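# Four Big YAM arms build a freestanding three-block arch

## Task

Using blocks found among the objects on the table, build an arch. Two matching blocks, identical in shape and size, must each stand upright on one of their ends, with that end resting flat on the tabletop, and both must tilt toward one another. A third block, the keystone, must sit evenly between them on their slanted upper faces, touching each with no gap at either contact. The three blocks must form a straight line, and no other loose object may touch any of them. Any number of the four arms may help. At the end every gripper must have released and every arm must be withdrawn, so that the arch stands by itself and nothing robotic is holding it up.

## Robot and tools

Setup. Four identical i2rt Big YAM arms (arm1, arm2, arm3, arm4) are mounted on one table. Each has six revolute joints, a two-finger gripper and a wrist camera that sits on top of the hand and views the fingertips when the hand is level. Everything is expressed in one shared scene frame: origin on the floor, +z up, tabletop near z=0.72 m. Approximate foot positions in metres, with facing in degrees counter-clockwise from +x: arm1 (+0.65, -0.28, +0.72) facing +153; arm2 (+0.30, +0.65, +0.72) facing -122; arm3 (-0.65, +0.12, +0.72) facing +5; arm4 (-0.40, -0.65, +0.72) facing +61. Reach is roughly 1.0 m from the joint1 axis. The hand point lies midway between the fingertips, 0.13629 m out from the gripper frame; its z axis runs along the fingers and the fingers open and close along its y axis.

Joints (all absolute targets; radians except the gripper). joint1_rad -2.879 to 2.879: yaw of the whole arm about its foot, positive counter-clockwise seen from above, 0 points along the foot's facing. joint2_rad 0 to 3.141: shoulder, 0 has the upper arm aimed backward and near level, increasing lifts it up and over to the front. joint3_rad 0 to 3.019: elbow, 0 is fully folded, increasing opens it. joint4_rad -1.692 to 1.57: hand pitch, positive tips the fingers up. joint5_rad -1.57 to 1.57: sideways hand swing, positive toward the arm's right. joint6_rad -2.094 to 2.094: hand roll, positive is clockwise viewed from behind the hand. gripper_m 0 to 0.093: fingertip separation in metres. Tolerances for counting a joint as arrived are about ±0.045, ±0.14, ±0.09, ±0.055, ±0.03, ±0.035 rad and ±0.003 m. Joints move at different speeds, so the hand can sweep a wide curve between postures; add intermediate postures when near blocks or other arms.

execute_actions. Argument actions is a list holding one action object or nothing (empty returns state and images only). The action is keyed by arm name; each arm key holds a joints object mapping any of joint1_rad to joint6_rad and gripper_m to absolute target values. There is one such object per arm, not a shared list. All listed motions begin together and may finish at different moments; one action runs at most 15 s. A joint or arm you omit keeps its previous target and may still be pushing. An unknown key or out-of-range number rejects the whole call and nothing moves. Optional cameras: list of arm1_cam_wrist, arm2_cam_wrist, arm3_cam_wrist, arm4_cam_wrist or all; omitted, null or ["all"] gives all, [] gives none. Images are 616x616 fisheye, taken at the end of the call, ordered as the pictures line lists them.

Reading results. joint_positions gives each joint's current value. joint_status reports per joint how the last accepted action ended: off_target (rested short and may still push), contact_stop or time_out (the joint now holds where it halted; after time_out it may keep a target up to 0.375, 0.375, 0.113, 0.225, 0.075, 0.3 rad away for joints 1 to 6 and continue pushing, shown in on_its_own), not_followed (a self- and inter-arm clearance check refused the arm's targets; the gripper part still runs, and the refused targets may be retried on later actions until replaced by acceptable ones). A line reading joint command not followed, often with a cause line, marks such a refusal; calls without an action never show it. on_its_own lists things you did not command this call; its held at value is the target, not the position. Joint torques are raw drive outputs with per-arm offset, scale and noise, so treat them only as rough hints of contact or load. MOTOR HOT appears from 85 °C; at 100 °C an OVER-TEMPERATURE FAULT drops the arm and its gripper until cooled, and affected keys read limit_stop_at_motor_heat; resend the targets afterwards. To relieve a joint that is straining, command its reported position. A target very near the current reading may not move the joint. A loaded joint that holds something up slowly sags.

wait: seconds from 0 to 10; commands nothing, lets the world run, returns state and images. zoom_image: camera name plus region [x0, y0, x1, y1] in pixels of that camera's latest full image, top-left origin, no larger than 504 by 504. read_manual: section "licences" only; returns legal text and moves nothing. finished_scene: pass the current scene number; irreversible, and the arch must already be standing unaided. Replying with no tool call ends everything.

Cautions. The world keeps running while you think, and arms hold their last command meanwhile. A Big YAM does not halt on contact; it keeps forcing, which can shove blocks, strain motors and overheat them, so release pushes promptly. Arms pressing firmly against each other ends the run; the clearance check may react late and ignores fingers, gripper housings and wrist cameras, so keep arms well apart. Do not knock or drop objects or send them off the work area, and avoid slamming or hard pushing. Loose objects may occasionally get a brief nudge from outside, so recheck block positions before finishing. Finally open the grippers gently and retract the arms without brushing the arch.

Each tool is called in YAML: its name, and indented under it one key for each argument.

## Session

execute_actions:
  actions: []

Scene clock: 0.00 s.
Joint torques (N m, as the arm reports them, + toward a larger angle): no reading
arm1.joint_positions: joint1_rad=-0.203 joint2_rad=+0.364 joint3_rad=+1.403 joint4_rad=-1.179 joint5_rad=-0.105 joint6_rad=+0.461 gripper_m=+0.095
arm1.joint_status: not commanded
arm1.hand: x=+0.5419 y=-0.2152 z=+1.3980 quat_wxyz=(-0.044, +0.648, -0.384, -0.656) (m; scene frame)
arm2.joint_positions: joint1_rad=-0.114 joint2_rad=+0.320 joint3_rad=+1.344 joint4_rad=-1.462 joint5_rad=-0.281 joint6_rad=+0.270 gripper_m=+0.095
arm2.joint_status: not commanded
arm2.hand: x=+0.2729 y=+0.5445 z=+1.3246 quat_wxyz=(-0.389, -0.774, -0.325, +0.380) (m; scene frame)
arm3.joint_positions: joint1_rad=-0.334 joint2_rad=+0.466 joint3_rad=+1.363 joint4_rad=-1.397 joint5_rad=+0.224 joint6_rad=+0.193 gripper_m=+0.094
arm3.joint_status: not commanded
arm3.hand: x=-0.5015 y=+0.0354 z=+1.2722 quat_wxyz=(-0.502, -0.245, -0.823, +0.105) (m; scene frame)
arm4.joint_positions: joint1_rad=-0.336 joint2_rad=+0.480 joint3_rad=+1.619 joint4_rad=-1.502 joint5_rad=-0.121 joint6_rad=-0.742 gripper_m=+0.095
arm4.joint_status: not commanded
arm4.hand: x=-0.3356 y=-0.5625 z=+1.3674 quat_wxyz=(-0.567, +0.565, -0.599, -0.025) (m; scene frame)
pictures: arm1_cam_wrist, arm2_cam_wrist, arm3_cam_wrist, arm4_cam_wrist
Images, in order (width x height): arm1_cam_wrist 616x616, arm2_cam_wrist 616x616, arm3_cam_wrist 616x616, arm4_cam_wrist 616x616.

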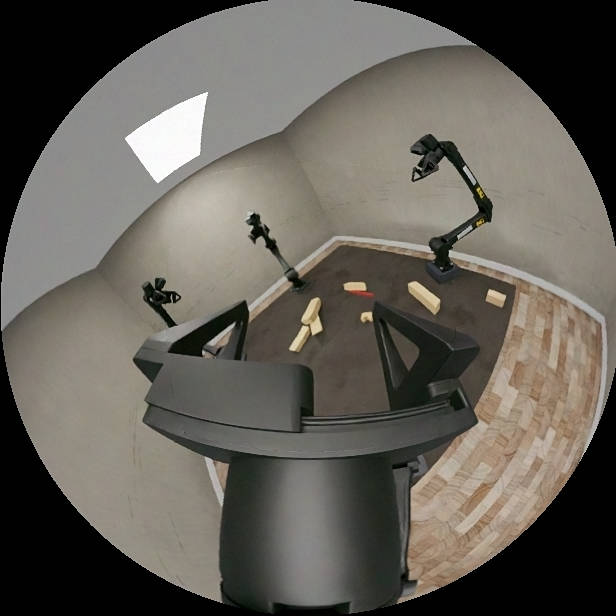

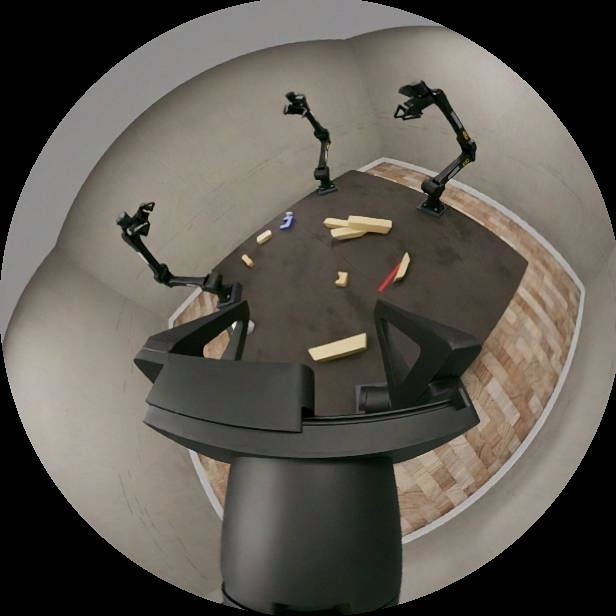

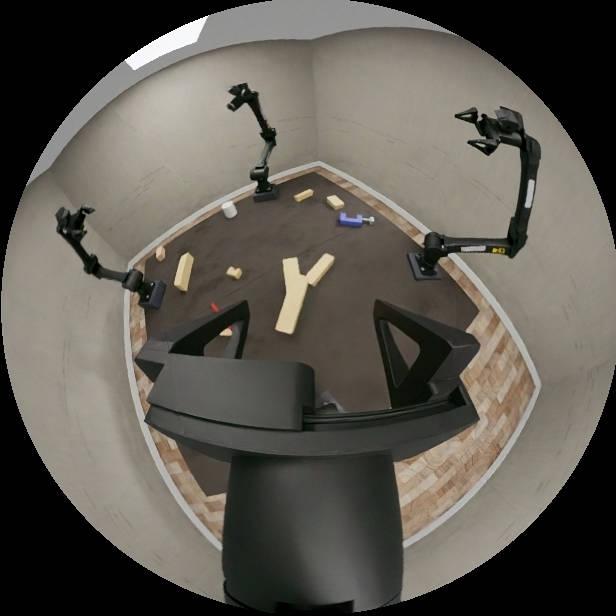

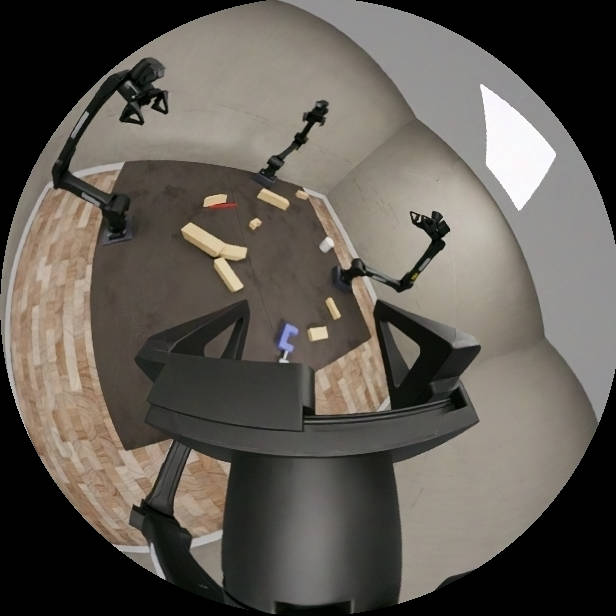

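zoom_image:
  camera: "arm3_cam_wrist"
  region: [140, 170, 400, 350]

zoom_image:
  camera: "arm4_cam_wrist"
  region: [160, 170, 380, 370]

zoom_image:
  camera: "arm2_cam_wrist"
  region: [220, 190, 440, 370]

zoom_image:
  camera: "arm1_cam_wrist"
  region: [270, 250, 530, 370]

Region (140, 170, 400, 350) of arm3_cam_wrist's 616x616 image, scaled by 1.938, with more detail than that image has; it fills the top 349 rows of this view, and the rest is white.

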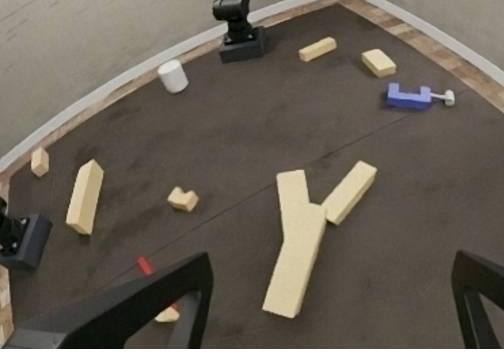

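Region (160, 170, 380, 370) of arm4_cam_wrist's 616x616 image, scaled by 2.291, with more detail than that image has; it fills the top 458 rows of this view, and the rest is white.

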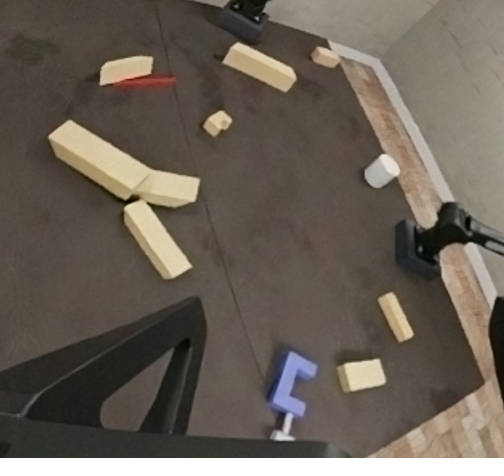

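Region (220, 190, 440, 370) of arm2_cam_wrist's 616x616 image, scaled by 2.291, with more detail than that image has; it fills the top 412 rows of this view, and the rest is white.

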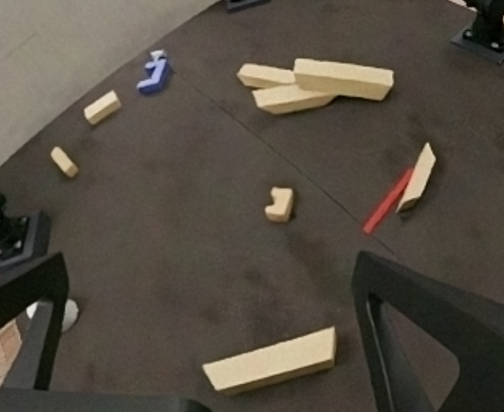

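Region (270, 250, 530, 370) of arm1_cam_wrist's 616x616 image, scaled by 1.938, with more detail than that image has; it fills the top 233 rows of this view, and the rest is white.

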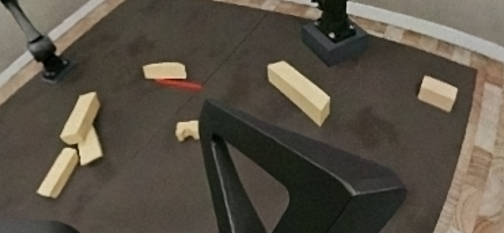

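execute_actions:
  actions:
    - {"arm1": {"joints": {"joint1_rad": 0.3, "joint2_rad": 0.96, "joint3_rad": 1.21, "joint4_rad": -1.5, "joint5_rad": 0, "joint6_rad": 0, "gripper_m": 0.0}}, "arm2": {"joints": {"joint1_rad": -0.2, "joint2_rad": 0.8, "joint3_rad": 1.05, "joint4_rad": -1.5, "joint5_rad": 0, "joint6_rad": 0, "gripper_m": 0.0}}, "arm3": {"joints": {"joint1_rad": -0.3, "joint2_rad": 0.96, "joint3_rad": 1.21, "joint4_rad": -1.5, "joint5_rad": 0, "joint6_rad": 0, "gripper_m": 0.0}}, "arm4": {"joints": {"joint1_rad": 0.1, "joint2_rad": 0.96, "joint3_rad": 1.21, "joint4_rad": -1.5, "joint5_rad": 0, "joint6_rad": 0, "gripper_m": 0.0}}}

Scene clock: 17.27 s.
Joint torques (N m, as the arm reports them, + toward a larger angle): arm1=[ 2.71 -8.14 10.62  0.13  0.03 -0.05] | arm2=[ 0.25 -0.77 10.78  0.66  0.12 -0.3 ] | arm3=[ 0.89 -3.92 10.02  0.1  -0.16 -0.09] | arm4=[ 0.57 -2.34 10.84  0.9   0.13  0.05]
arm1.joint_positions: joint1_rad=+0.293 joint2_rad=+0.966 joint3_rad=+1.204 joint4_rad=-1.486 joint5_rad=+0.000 joint6_rad=+0.014 gripper_m=+0.001
arm1.joint_status: all done
arm1.hand: x=+0.3467 y=-0.2168 z=+1.1112 quat_wxyz=(-0.020, +0.981, -0.110, -0.159) (m; scene frame)
arm2.joint_positions: joint1_rad=-0.196 joint2_rad=+0.801 joint3_rad=+1.026 joint4_rad=-1.493 joint5_rad=-0.004 joint6_rad=+0.015 gripper_m=+0.001
arm2.joint_status: all done
arm2.hand: x=+0.1244 y=+0.4694 z=+1.0856 quat_wxyz=(-0.061, -0.913, -0.380, +0.137) (m; scene frame)
arm3.joint_positions: joint1_rad=-0.310 joint2_rad=+0.974 joint3_rad=+1.187 joint4_rad=-1.490 joint5_rad=+0.002 joint6_rad=+0.013 gripper_m=+0.000
arm3.joint_status: all done
arm3.hand: x=-0.3499 y=+0.0460 z=+1.0558 quat_wxyz=(-0.144, -0.118, -0.982, +0.010) (m; scene frame)
arm4.joint_positions: joint1_rad=+0.098 joint2_rad=+0.954 joint3_rad=+1.187 joint4_rad=-1.502 joint5_rad=-0.002 joint6_rad=-0.009 gripper_m=+0.001
arm4.joint_status: all done
arm4.hand: x=-0.2683 y=-0.3768 z=+1.0725 quat_wxyz=(-0.128, +0.526, -0.838, -0.072) (m; scene frame)
pictures: arm1_cam_wrist, arm2_cam_wrist, arm3_cam_wrist, arm4_cam_wrist
Images, in order (width x height): arm1_cam_wrist 616x616, arm2_cam_wrist 616x616, arm3_cam_wrist 616x616, arm4_cam_wrist 616x616.

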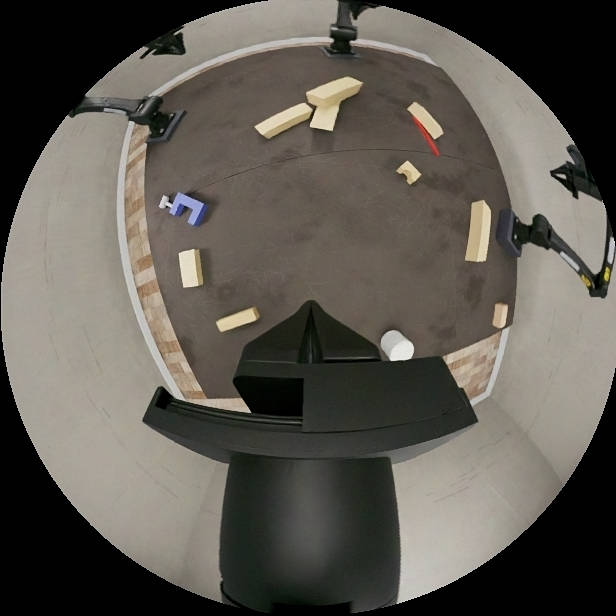

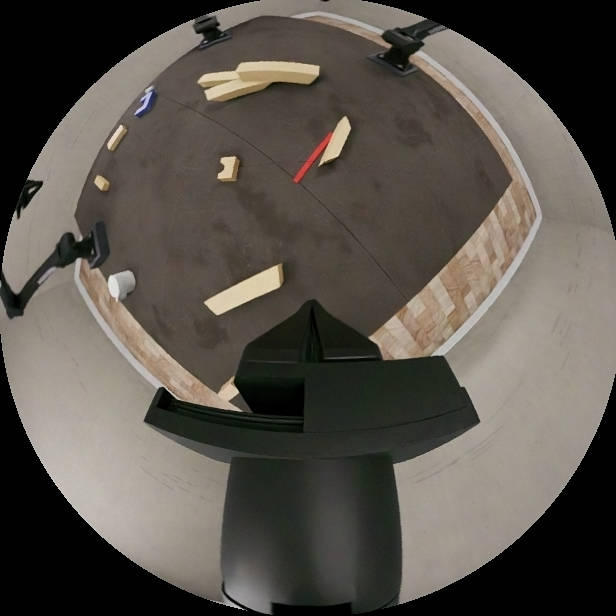

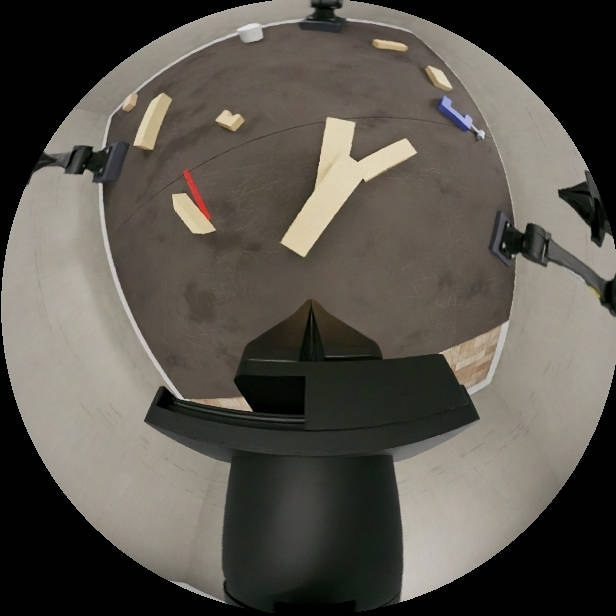

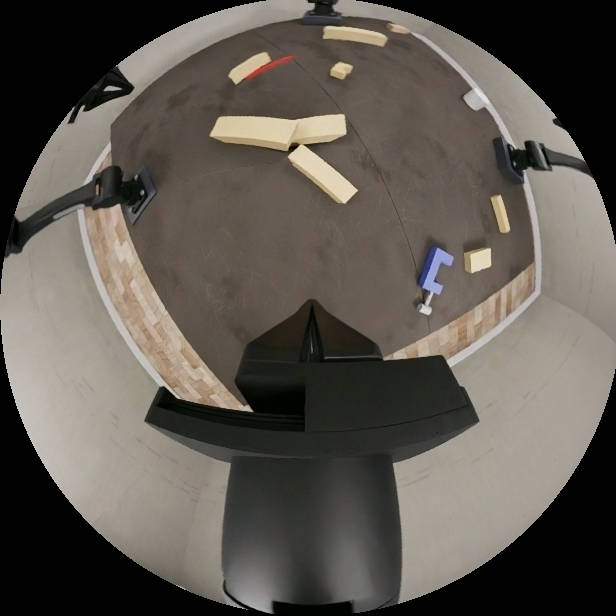

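zoom_image:
  camera: "arm3_cam_wrist"
  region: [260, 100, 430, 270]

zoom_image:
  camera: "arm2_cam_wrist"
  region: [190, 250, 300, 325]

zoom_image:
  camera: "arm4_cam_wrist"
  region: [200, 40, 400, 215]

zoom_image:
  camera: "arm2_cam_wrist"
  region: [190, 50, 370, 195]

zoom_image:
  camera: "arm3_cam_wrist"
  region: [120, 85, 260, 245]

zoom_image:
  camera: "arm1_cam_wrist"
  region: [245, 65, 505, 275]

Region (260, 100, 430, 270) of arm3_cam_wrist's 616x616 image, scaled by 2.965, with more detail than that image has.

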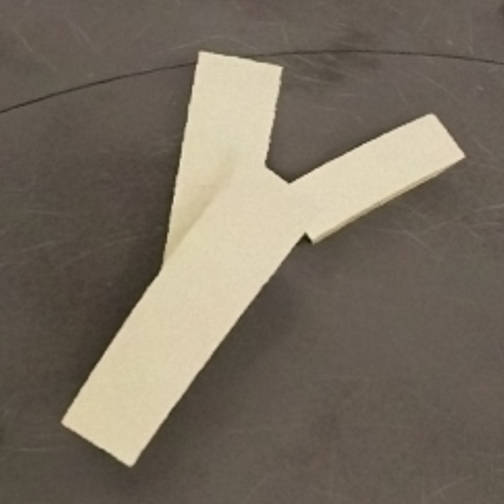

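Region (190, 250, 300, 325) of arm2_cam_wrist's 616x616 image, scaled by 4.582, with more detail than that image has; it fills the top 344 rows of this view, and the rest is white.

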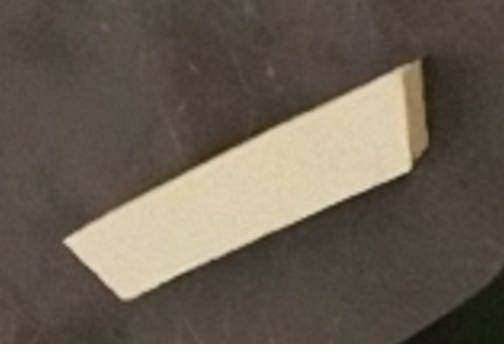

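Region (200, 40, 400, 215) of arm4_cam_wrist's 616x616 image, scaled by 2.520, with more detail than that image has; it fills the top 441 rows of this view, and the rest is white.

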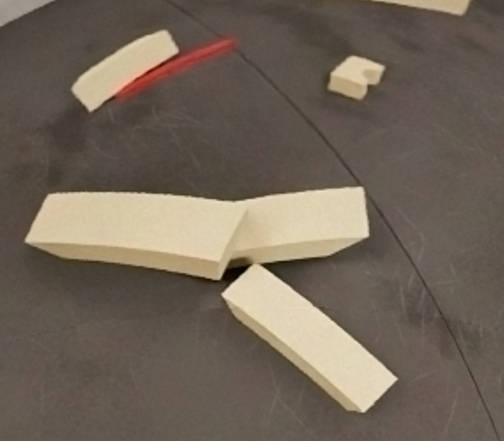

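Region (190, 50, 370, 195) of arm2_cam_wrist's 616x616 image, scaled by 2.800, with more detail than that image has; it fills the top 406 rows of this view, and the rest is white.

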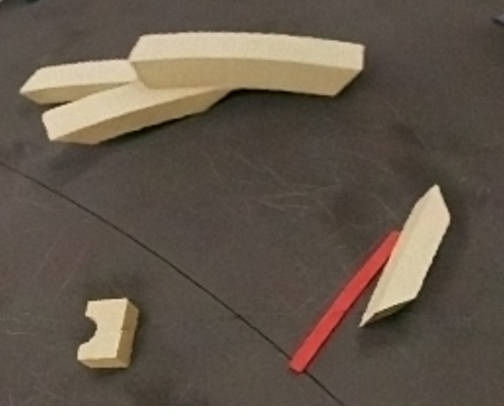

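Region (120, 85, 260, 245) of arm3_cam_wrist's 616x616 image, scaled by 3.150, with more detail than that image has; it fills the left 441 columns of this view, and the rest is white.

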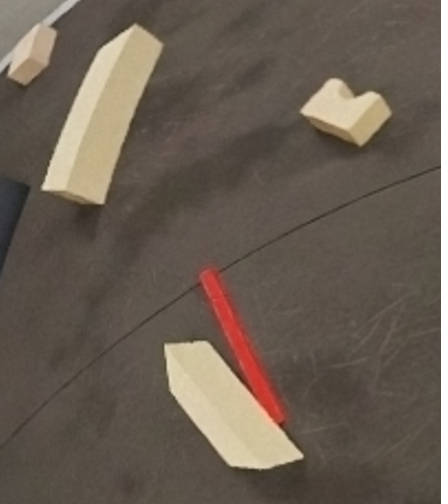

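Region (245, 65, 505, 275) of arm1_cam_wrist's 616x616 image, scaled by 1.938, with more detail than that image has; it fills the top 407 rows of this view, and the rest is white.

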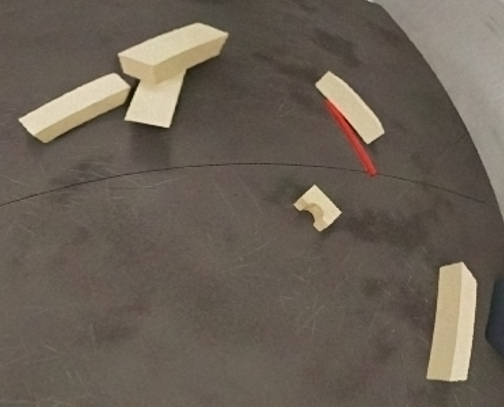

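execute_actions:
  actions:
    - {"arm1": {"joints": {"joint1_rad": 0.228, "joint2_rad": 1.3, "joint3_rad": 1.3, "joint4_rad": -1.35, "gripper_m": 0.09}}, "arm2": {"joints": {"joint1_rad": 0.52, "joint2_rad": 1.175, "joint3_rad": 0.6, "joint4_rad": -0.96, "joint6_rad": 1.89, "gripper_m": 0.09}}, "arm3": {"joints": {"joint1_rad": -0.35, "joint2_rad": 1.545, "joint3_rad": 1.15, "joint4_rad": -1.135, "joint6_rad": 0.565, "gripper_m": 0.09}}, "arm4": {"joints": {"joint1_rad": -0.6, "joint4_rad": 0.6, "joint5_rad": -0.86}}}
  cameras: ["arm2_cam_wrist", "arm3_cam_wrist", "arm1_cam_wrist"]

Scene clock: 128.43 s.
Joint torques (N m, as the arm reports them, + toward a larger angle): arm1=[  1.24 -14.35  12.69   0.84   0.05  -0.05] | arm2=[ 0.36 -4.82  7.65  0.68  0.18  0.04] | arm3=[ -0.38 -11.69   8.4    0.69  -0.1    0.15] | arm4=[ 0.21 -2.54 10.89  1.76  0.26  0.07]
arm1.joint_positions: joint1_rad=+0.235 joint2_rad=+1.312 joint3_rad=+1.268 joint4_rad=-1.363 joint5_rad=+0.000 joint6_rad=+0.013 gripper_m=+0.090
arm1.joint_status: all done
arm1.hand: x=+0.2543 y=-0.1715 z=+1.0286 quat_wxyz=(-0.015, +0.987, -0.140, -0.081) (m; scene frame)
arm2.joint_positions: joint1_rad=+0.516 joint2_rad=+1.186 joint3_rad=+0.591 joint4_rad=-0.969 joint5_rad=-0.001 joint6_rad=+1.875 gripper_m=+0.090
arm2.joint_status: all done
arm2.hand: x=+0.2855 y=+0.3920 z=+0.8323 quat_wxyz=(-0.002, -0.984, +0.178, -0.002) (m; scene frame)
arm3.joint_positions: joint1_rad=-0.342 joint2_rad=+1.563 joint3_rad=+1.132 joint4_rad=-1.147 joint5_rad=+0.002 joint6_rad=+0.552 gripper_m=+0.090
arm3.joint_status: all done
arm3.hand: x=-0.2341 y=+0.0085 z=+0.8323 quat_wxyz=(+0.006, -0.393, -0.919, -0.004) (m; scene frame)
arm4.joint_positions: joint1_rad=-0.598 joint2_rad=+0.957 joint3_rad=+1.187 joint4_rad=+0.582 joint5_rad=-0.856 joint6_rad=-0.006 gripper_m=+0.001
arm4.joint_status: all done
arm4.hand: x=-0.1288 y=-0.3805 z=+1.4435 quat_wxyz=(-0.795, +0.453, -0.248, -0.318) (m; scene frame)
pictures: arm1_cam_wrist, arm2_cam_wrist, arm3_cam_wrist
Images, in order (width x height): arm1_cam_wrist 616x616, arm2_cam_wrist 616x616, arm3_cam_wrist 616x616.

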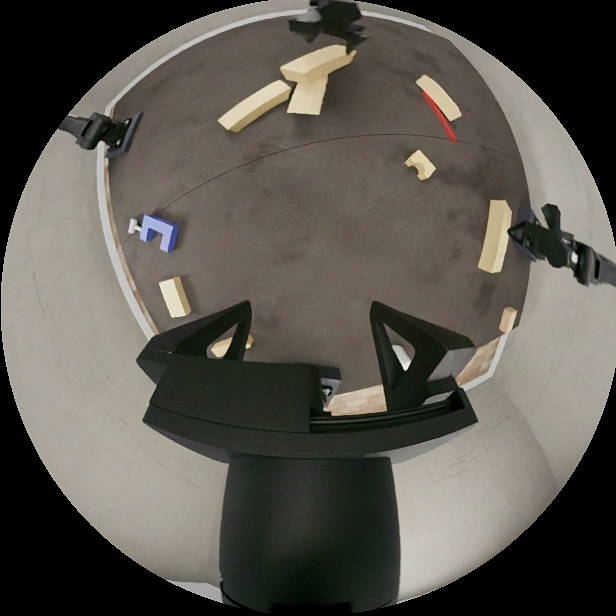

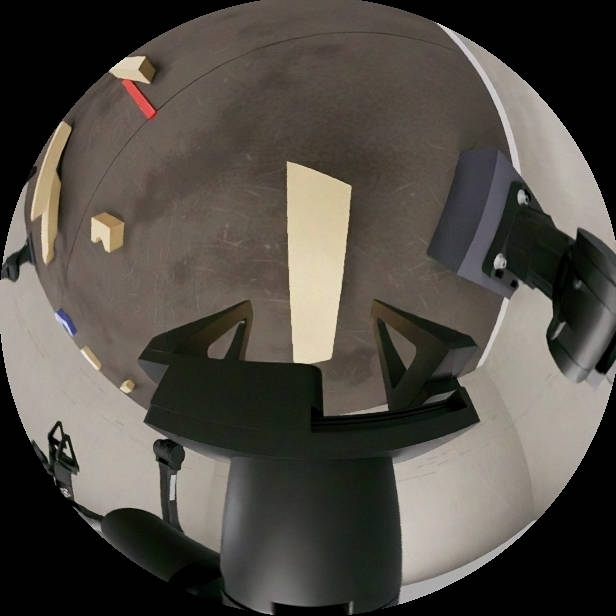

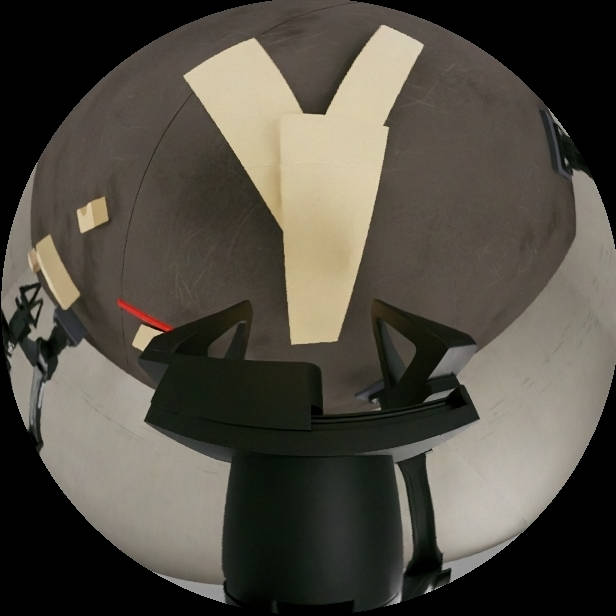

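execute_actions:
  actions: []

Scene clock: 145.40 s.
Joint torques (N m, as the arm reports them, + toward a larger angle): arm1=[  1.34 -14.57  12.66   0.86   0.03  -0.07] | arm2=[-0.01 -4.61  7.48  0.8   0.2   0.02] | arm3=[ -0.45 -12.28   8.39   0.59  -0.09   0.15] | arm4=[ 0.15 -2.53 10.9   1.74  0.27  0.07]
arm1.joint_positions: joint1_rad=+0.235 joint2_rad=+1.312 joint3_rad=+1.268 joint4_rad=-1.363 joint5_rad=+0.000 joint6_rad=+0.013 gripper_m=+0.090
arm1.joint_status: all done
arm1.hand: x=+0.2543 y=-0.1715 z=+1.0286 quat_wxyz=(-0.015, +0.987, -0.140, -0.081) (m; scene frame)
arm2.joint_positions: joint1_rad=+0.516 joint2_rad=+1.186 joint3_rad=+0.591 joint4_rad=-0.969 joint5_rad=-0.001 joint6_rad=+1.875 gripper_m=+0.090
arm2.joint_status: all done
arm2.hand: x=+0.2855 y=+0.3920 z=+0.8323 quat_wxyz=(-0.002, -0.984, +0.179, -0.002) (m; scene frame)
arm3.joint_positions: joint1_rad=-0.342 joint2_rad=+1.563 joint3_rad=+1.132 joint4_rad=-1.147 joint5_rad=+0.002 joint6_rad=+0.552 gripper_m=+0.090
arm3.joint_status: all done
arm3.hand: x=-0.2341 y=+0.0085 z=+0.8323 quat_wxyz=(+0.006, -0.393, -0.919, -0.004) (m; scene frame)
arm4.joint_positions: joint1_rad=-0.598 joint2_rad=+0.957 joint3_rad=+1.187 joint4_rad=+0.582 joint5_rad=-0.856 joint6_rad=-0.006 gripper_m=+0.001
arm4.joint_status: all done
arm4.hand: x=-0.1288 y=-0.3805 z=+1.4435 quat_wxyz=(-0.795, +0.453, -0.248, -0.318) (m; scene frame)
pictures: arm1_cam_wrist, arm2_cam_wrist, arm3_cam_wrist, arm4_cam_wrist
Images, in order (width x height): arm1_cam_wrist 616x616, arm2_cam_wrist 616x616, arm3_cam_wrist 616x616, arm4_cam_wrist 616x616.

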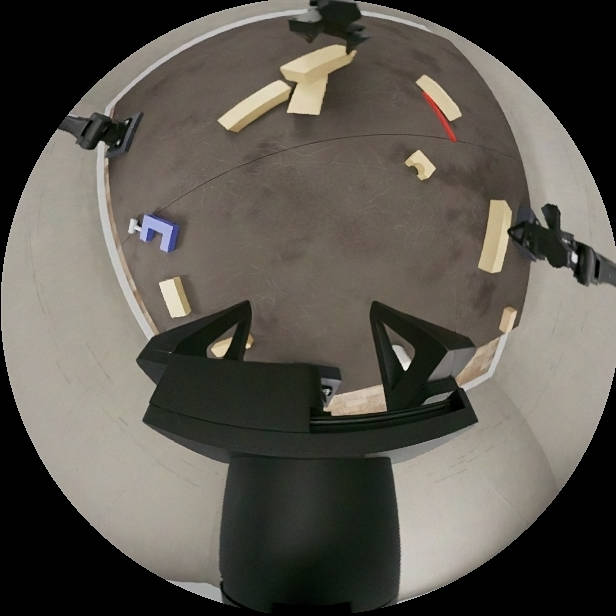

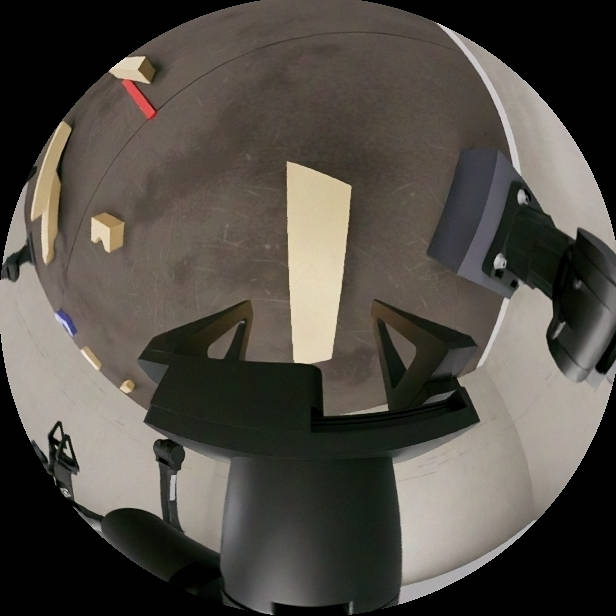

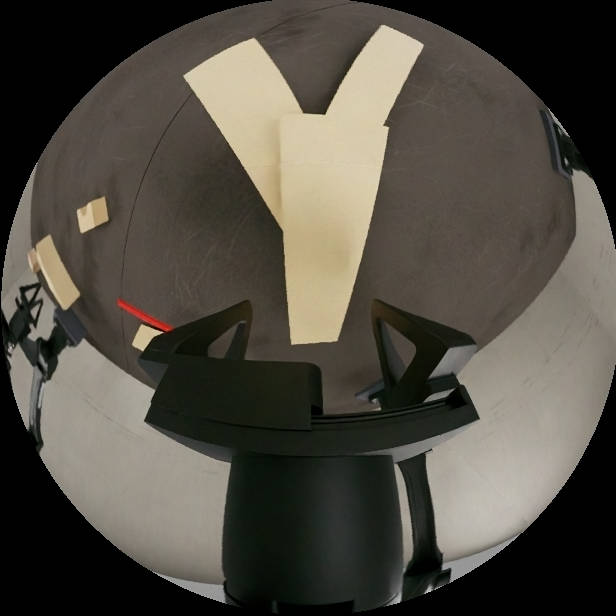

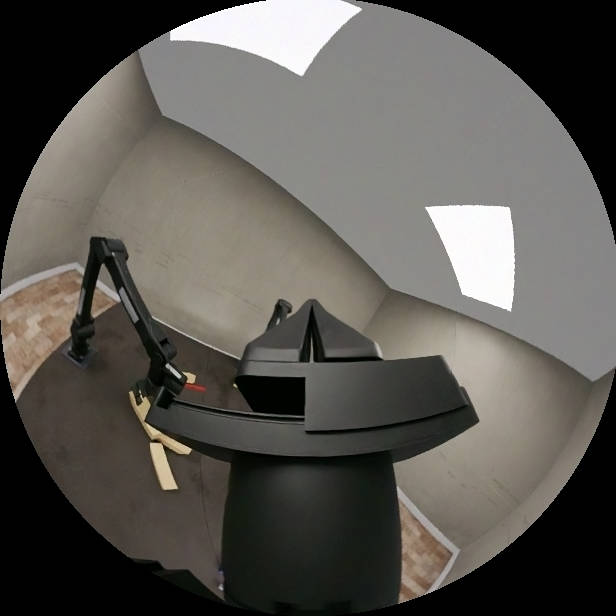

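execute_actions:
  actions:
    - {"arm2":{"joints":{"joint2_rad":1.27,"joint3_rad":0.516,"joint4_rad":-0.815,"joint6_rad":1.905}},"arm3":{"joints":{"joint1_rad":-0.368,"joint2_rad":1.60,"joint3_rad":1.09,"joint4_rad":-1.06,"joint6_rad":0.59}},"arm4":{"joints":{"joint4_rad":1.2,"joint2_rad":1.4,"joint3_rad":0.9}}}
  cameras: ["arm2_cam_wrist","arm3_cam_wrist"]

Scene clock: 182.73 s.
Joint torques (N m, as the arm reports them, + toward a larger angle): arm1=[  1.47 -14.52  12.68   0.92   0.03  -0.07] | arm2=[ 0.64 -4.42  6.52  0.82  0.15  0.05] | arm3=[ -0.4  -10.38   7.42   0.59  -0.08   0.16] | arm4=[ 0.09 -9.09  9.65  1.89  0.24  0.07]
arm1.joint_positions: joint1_rad=+0.235 joint2_rad=+1.312 joint3_rad=+1.268 joint4_rad=-1.363 joint5_rad=+0.000 joint6_rad=+0.013 gripper_m=+0.090
arm1.joint_status: not commanded
arm1.hand: x=+0.2543 y=-0.1715 z=+1.0286 quat_wxyz=(-0.015, +0.987, -0.140, -0.081) (m; scene frame)
arm2.joint_positions: joint1_rad=+0.516 joint2_rad=+1.275 joint3_rad=+0.506 joint4_rad=-0.823 joint5_rad=-0.001 joint6_rad=+1.890 gripper_m=+0.090
arm2.joint_status: all done
arm2.hand: x=+0.2863 y=+0.4067 z=+0.7866 quat_wxyz=(+0.012, -0.983, +0.186, +0.000) (m; scene frame)
arm3.joint_positions: joint1_rad=-0.360 joint2_rad=+1.595 joint3_rad=+1.081 joint4_rad=-1.073 joint5_rad=+0.002 joint6_rad=+0.577 gripper_m=+0.090
arm3.joint_status: all done
arm3.hand: x=-0.2404 y=+0.0026 z=+0.8018 quat_wxyz=(+0.011, -0.413, -0.911, -0.004) (m; scene frame)
arm4.joint_positions: joint1_rad=-0.598 joint2_rad=+1.405 joint3_rad=+0.884 joint4_rad=+1.183 joint5_rad=-0.856 joint6_rad=-0.006 gripper_m=+0.001
arm4.joint_status: all done
arm4.hand: x=+0.0064 y=-0.3252 z=+1.1818 quat_wxyz=(-0.762, +0.454, -0.311, -0.340) (m; scene frame)
pictures: arm2_cam_wrist, arm3_cam_wrist
Images, in order (width x height): arm2_cam_wrist 616x616, arm3_cam_wrist 616x616.

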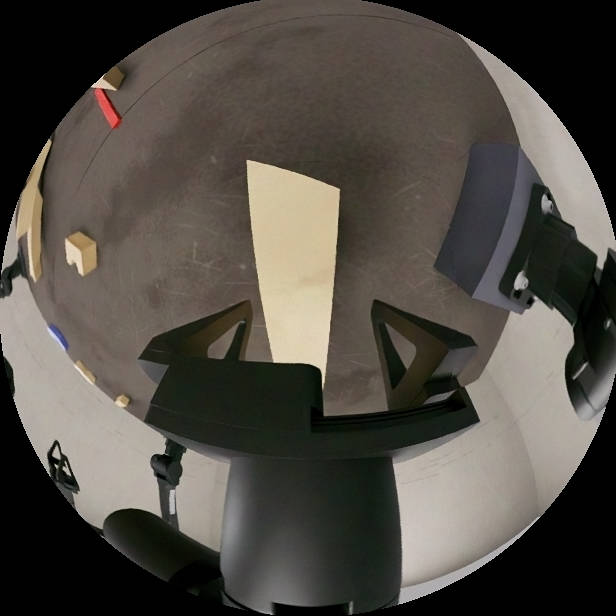

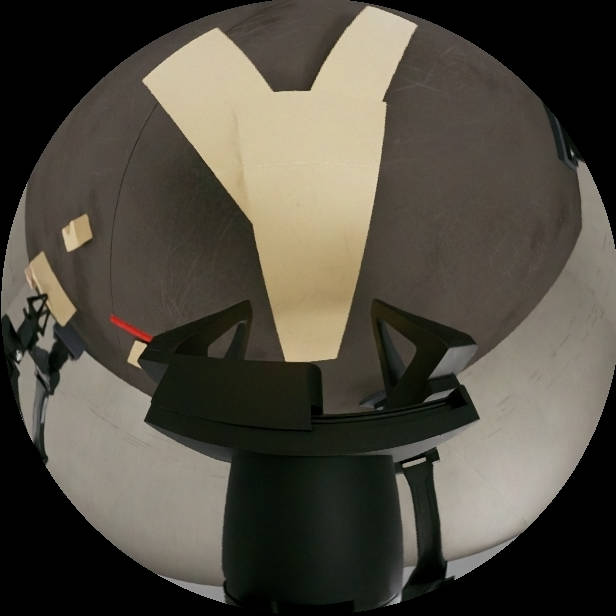

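execute_actions:
  actions:
    - {"arm2":{"joints":{"joint4_rad":-0.76}},"arm3":{"joints":{"joint2_rad":1.665,"joint3_rad":1.03,"joint4_rad":-0.918}},"arm4":{"joints":{"joint4_rad":1.22,"joint2_rad":1.88,"joint3_rad":0.71}}}
  cameras: ["arm2_cam_wrist","arm3_cam_wrist","arm4_cam_wrist"]

Scene clock: 189.20 s.
Joint torques (N m, as the arm reports them, + toward a larger angle): arm1=[  1.82 -14.13  12.64   0.87   0.03  -0.07] | arm2=[ 0.08 -3.94  6.79  0.77  0.08  0.12] | arm3=[ -0.61 -11.18   6.96   0.76  -0.1    0.14] | arm4=[ -0.03 -13.02   4.79   2.16  -0.1    0.03]
arm1.joint_positions: joint1_rad=+0.235 joint2_rad=+1.312 joint3_rad=+1.268 joint4_rad=-1.363 joint5_rad=+0.000 joint6_rad=+0.013 gripper_m=+0.090
arm1.joint_status: not commanded
arm1.hand: x=+0.2543 y=-0.1715 z=+1.0286 quat_wxyz=(-0.015, +0.987, -0.140, -0.081) (m; scene frame)
arm2.joint_positions: joint1_rad=+0.516 joint2_rad=+1.275 joint3_rad=+0.506 joint4_rad=-0.769 joint5_rad=-0.001 joint6_rad=+1.891 gripper_m=+0.090
arm2.joint_status: all done
arm2.hand: x=+0.2856 y=+0.3933 z=+0.7866 quat_wxyz=(-0.015, -0.982, +0.186, -0.003) (m; scene frame)
arm3.joint_positions: joint1_rad=-0.360 joint2_rad=+1.670 joint3_rad=+1.020 joint4_rad=-0.930 joint5_rad=+0.002 joint6_rad=+0.577 gripper_m=+0.090
arm3.joint_status: all done
arm3.hand: x=-0.2397 y=+0.0030 z=+0.7515 quat_wxyz=(+0.008, -0.413, -0.911, -0.004) (m; scene frame)
arm4.joint_positions: joint1_rad=-0.598 joint2_rad=+1.894 joint3_rad=+0.708 joint4_rad=+1.211 joint5_rad=-0.856 joint6_rad=-0.006 gripper_m=+0.001
arm4.joint_status: all done
arm4.hand: x=+0.0382 y=-0.3163 z=+0.8609 quat_wxyz=(-0.579, +0.428, -0.559, -0.411) (m; scene frame)
pictures: arm2_cam_wrist, arm3_cam_wrist, arm4_cam_wrist
Images, in order (width x height): arm2_cam_wrist 616x616, arm3_cam_wrist 616x616, arm4_cam_wrist 616x616.

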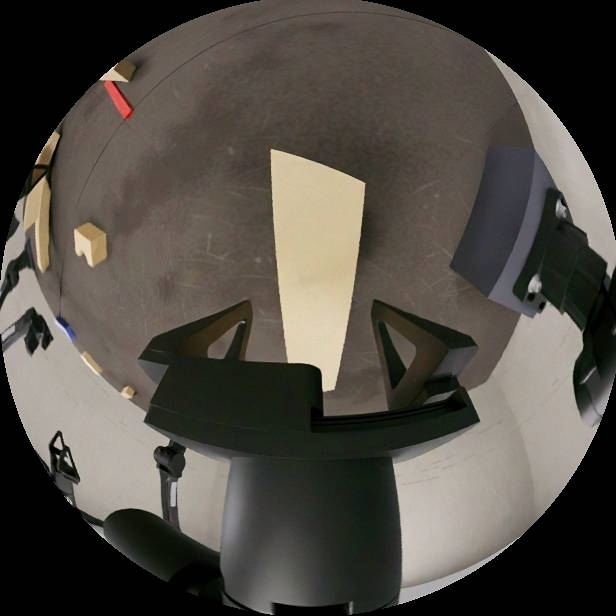

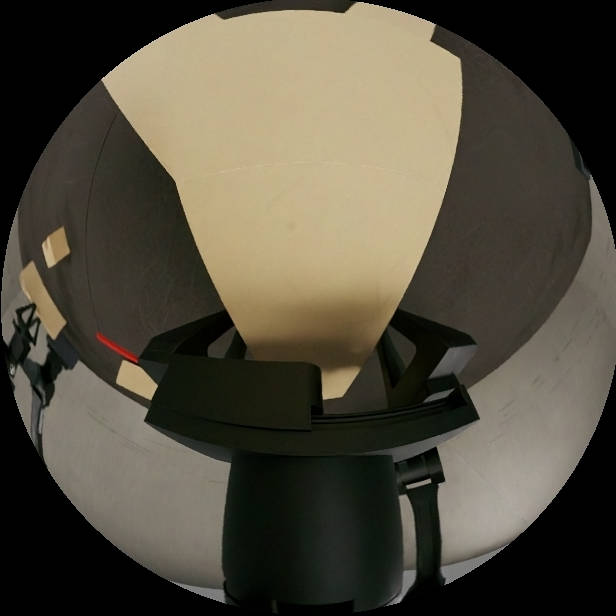

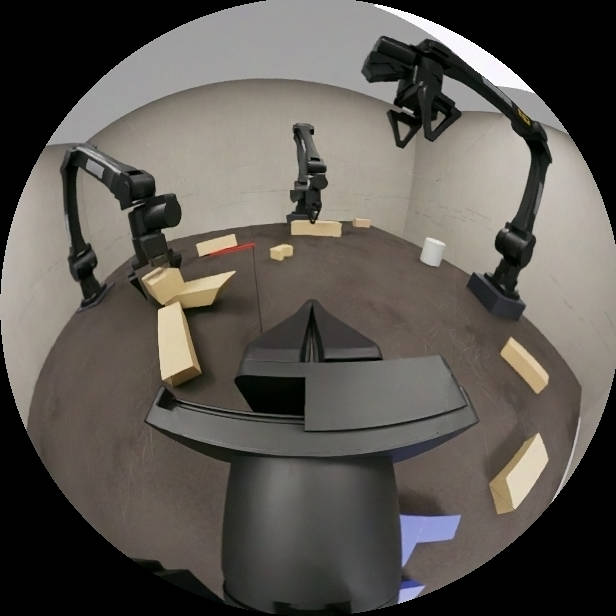

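execute_actions:
  actions:
    - {"arm2":{"joints":{"joint2_rad":1.392,"joint3_rad":0.487,"joint4_rad":-0.64}},"arm3":{"joints":{"gripper_m":0.03}}}
  cameras: ["arm2_cam_wrist","arm3_cam_wrist","arm4_cam_wrist"]

Scene clock: 192.40 s.
Joint torques (N m, as the arm reports them, + toward a larger angle): arm1=[  1.89 -14.49  12.67   0.92   0.04  -0.06] | arm2=[-0.29 -5.47  5.04  0.81  0.07  0.02] | arm3=[ -0.61 -11.32   7.03   0.51   0.02   0.11] | arm4=[ -0.08 -12.98   4.83   2.13  -0.1    0.02]
arm1.joint_positions: joint1_rad=+0.235 joint2_rad=+1.312 joint3_rad=+1.268 joint4_rad=-1.363 joint5_rad=+0.000 joint6_rad=+0.013 gripper_m=+0.090
arm1.joint_status: not commanded
arm1.hand: x=+0.2543 y=-0.1715 z=+1.0286 quat_wxyz=(-0.015, +0.987, -0.140, -0.081) (m; scene frame)
arm2.joint_positions: joint1_rad=+0.516 joint2_rad=+1.395 joint3_rad=+0.485 joint4_rad=-0.649 joint5_rad=-0.001 joint6_rad=+1.891 gripper_m=+0.090
arm2.joint_status: all done
arm2.hand: x=+0.2856 y=+0.3926 z=+0.7532 quat_wxyz=(-0.005, -0.983, +0.186, -0.002) (m; scene frame)
arm3.joint_positions: joint1_rad=-0.360 joint2_rad=+1.670 joint3_rad=+1.020 joint4_rad=-0.929 joint5_rad=-0.001 joint6_rad=+0.578 gripper_m=+0.061
arm3.joint_status: gripper_m off_target (ended at +0.061, target +0.030)
arm3.hand: x=-0.2393 y=+0.0034 z=+0.7515 quat_wxyz=(+0.007, -0.413, -0.911, -0.006) (m; scene frame)
arm4.joint_positions: joint1_rad=-0.598 joint2_rad=+1.894 joint3_rad=+0.708 joint4_rad=+1.211 joint5_rad=-0.856 joint6_rad=-0.006 gripper_m=+0.001
arm4.joint_status: not commanded
arm4.hand: x=+0.0382 y=-0.3163 z=+0.8609 quat_wxyz=(-0.579, +0.428, -0.559, -0.411) (m; scene frame)
pictures: arm2_cam_wrist, arm3_cam_wrist, arm4_cam_wrist
Images, in order (width x height): arm2_cam_wrist 616x616, arm3_cam_wrist 616x616, arm4_cam_wrist 616x616.

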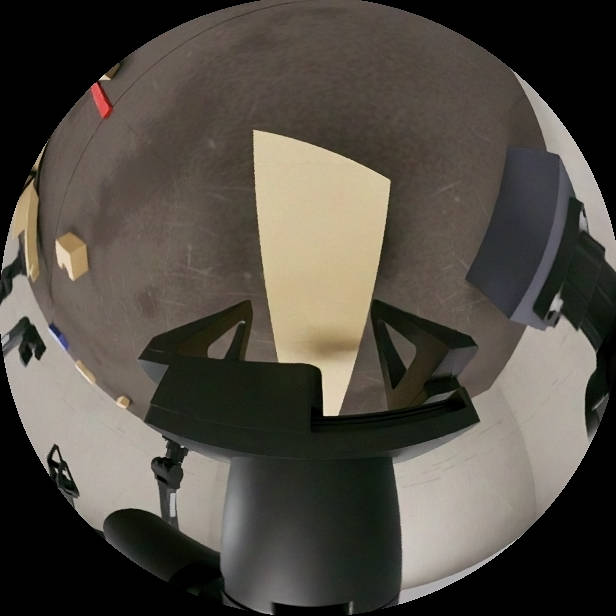

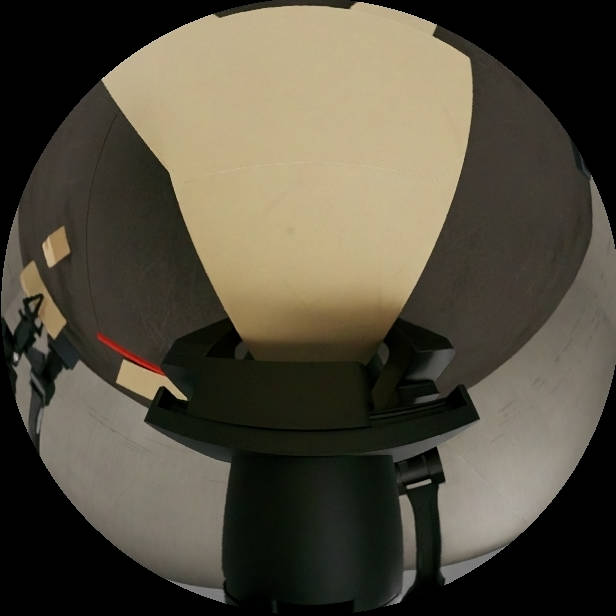

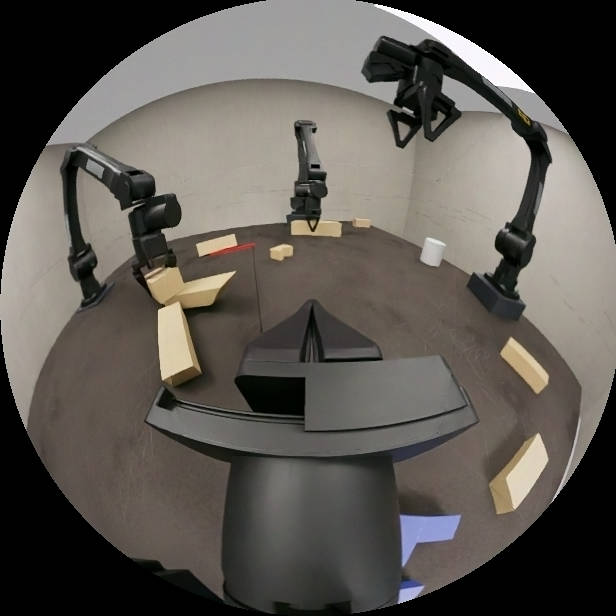

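execute_actions:
  actions:
    - {"arm2":{"joints":{"gripper_m":0.02}},"arm3":{"joints":{"joint2_rad":1.48,"joint3_rad":1.18,"joint4_rad":-1.24}}}
  cameras: ["arm2_cam_wrist","arm4_cam_wrist"]

Scene clock: 197.80 s.
Joint torques (N m, as the arm reports them, + toward a larger angle): arm1=[  1.7  -14.15  12.77   0.92   0.04  -0.08] | arm2=[ 0.35 -3.93  5.27  0.77  0.15  0.01] | arm3=[ -0.23 -10.6   11.21  -0.3    0.03   0.15] | arm4=[  0.15 -12.94   4.85   2.15  -0.1    0.03]
arm1.joint_positions: joint1_rad=+0.235 joint2_rad=+1.312 joint3_rad=+1.268 joint4_rad=-1.363 joint5_rad=+0.000 joint6_rad=+0.013 gripper_m=+0.090
arm1.joint_status: not commanded
arm1.hand: x=+0.2543 y=-0.1715 z=+1.0286 quat_wxyz=(-0.015, +0.987, -0.140, -0.081) (m; scene frame)
arm2.joint_positions: joint1_rad=+0.516 joint2_rad=+1.395 joint3_rad=+0.483 joint4_rad=-0.646 joint5_rad=-0.001 joint6_rad=+1.893 gripper_m=+0.047
arm2.joint_status: gripper_m off_target (ended at +0.047, target +0.020)
arm2.hand: x=+0.2857 y=+0.3929 z=+0.7529 quat_wxyz=(-0.005, -0.982, +0.187, -0.002) (m; scene frame)
arm3.joint_positions: joint1_rad=-0.360 joint2_rad=+1.495 joint3_rad=+1.128 joint4_rad=-1.229 joint5_rad=-0.001 joint6_rad=+0.578 gripper_m=+0.061
arm3.joint_status: all done
arm3.hand: x=-0.2560 y=+0.0068 z=+0.8585 quat_wxyz=(+0.015, -0.413, -0.910, -0.004) (m; scene frame)
arm4.joint_positions: joint1_rad=-0.598 joint2_rad=+1.894 joint3_rad=+0.708 joint4_rad=+1.211 joint5_rad=-0.856 joint6_rad=-0.006 gripper_m=+0.001
arm4.joint_status: not commanded
arm4.hand: x=+0.0382 y=-0.3163 z=+0.8609 quat_wxyz=(-0.579, +0.428, -0.559, -0.411) (m; scene frame)
pictures: arm2_cam_wrist, arm4_cam_wrist
Images, in order (width x height): arm2_cam_wrist 616x616, arm4_cam_wrist 616x616.

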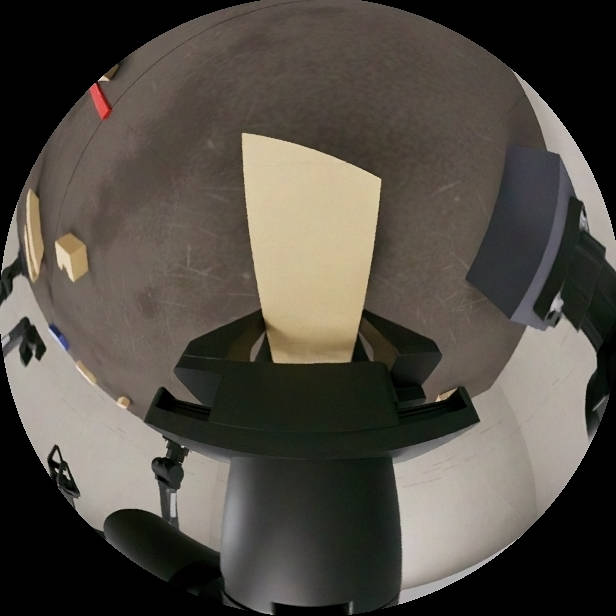

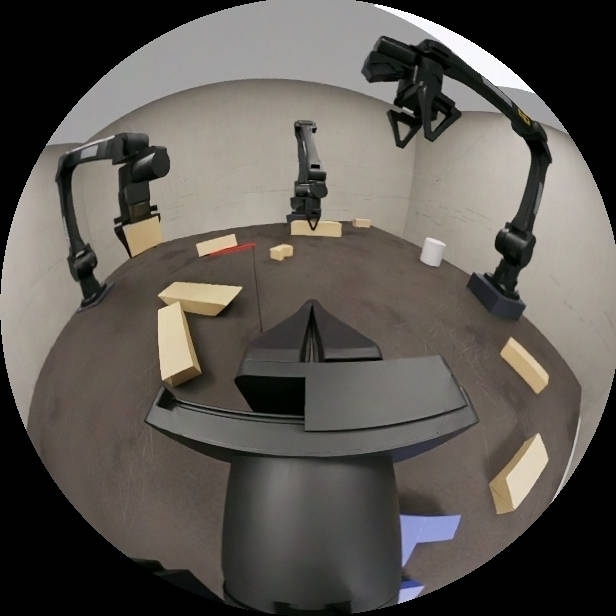

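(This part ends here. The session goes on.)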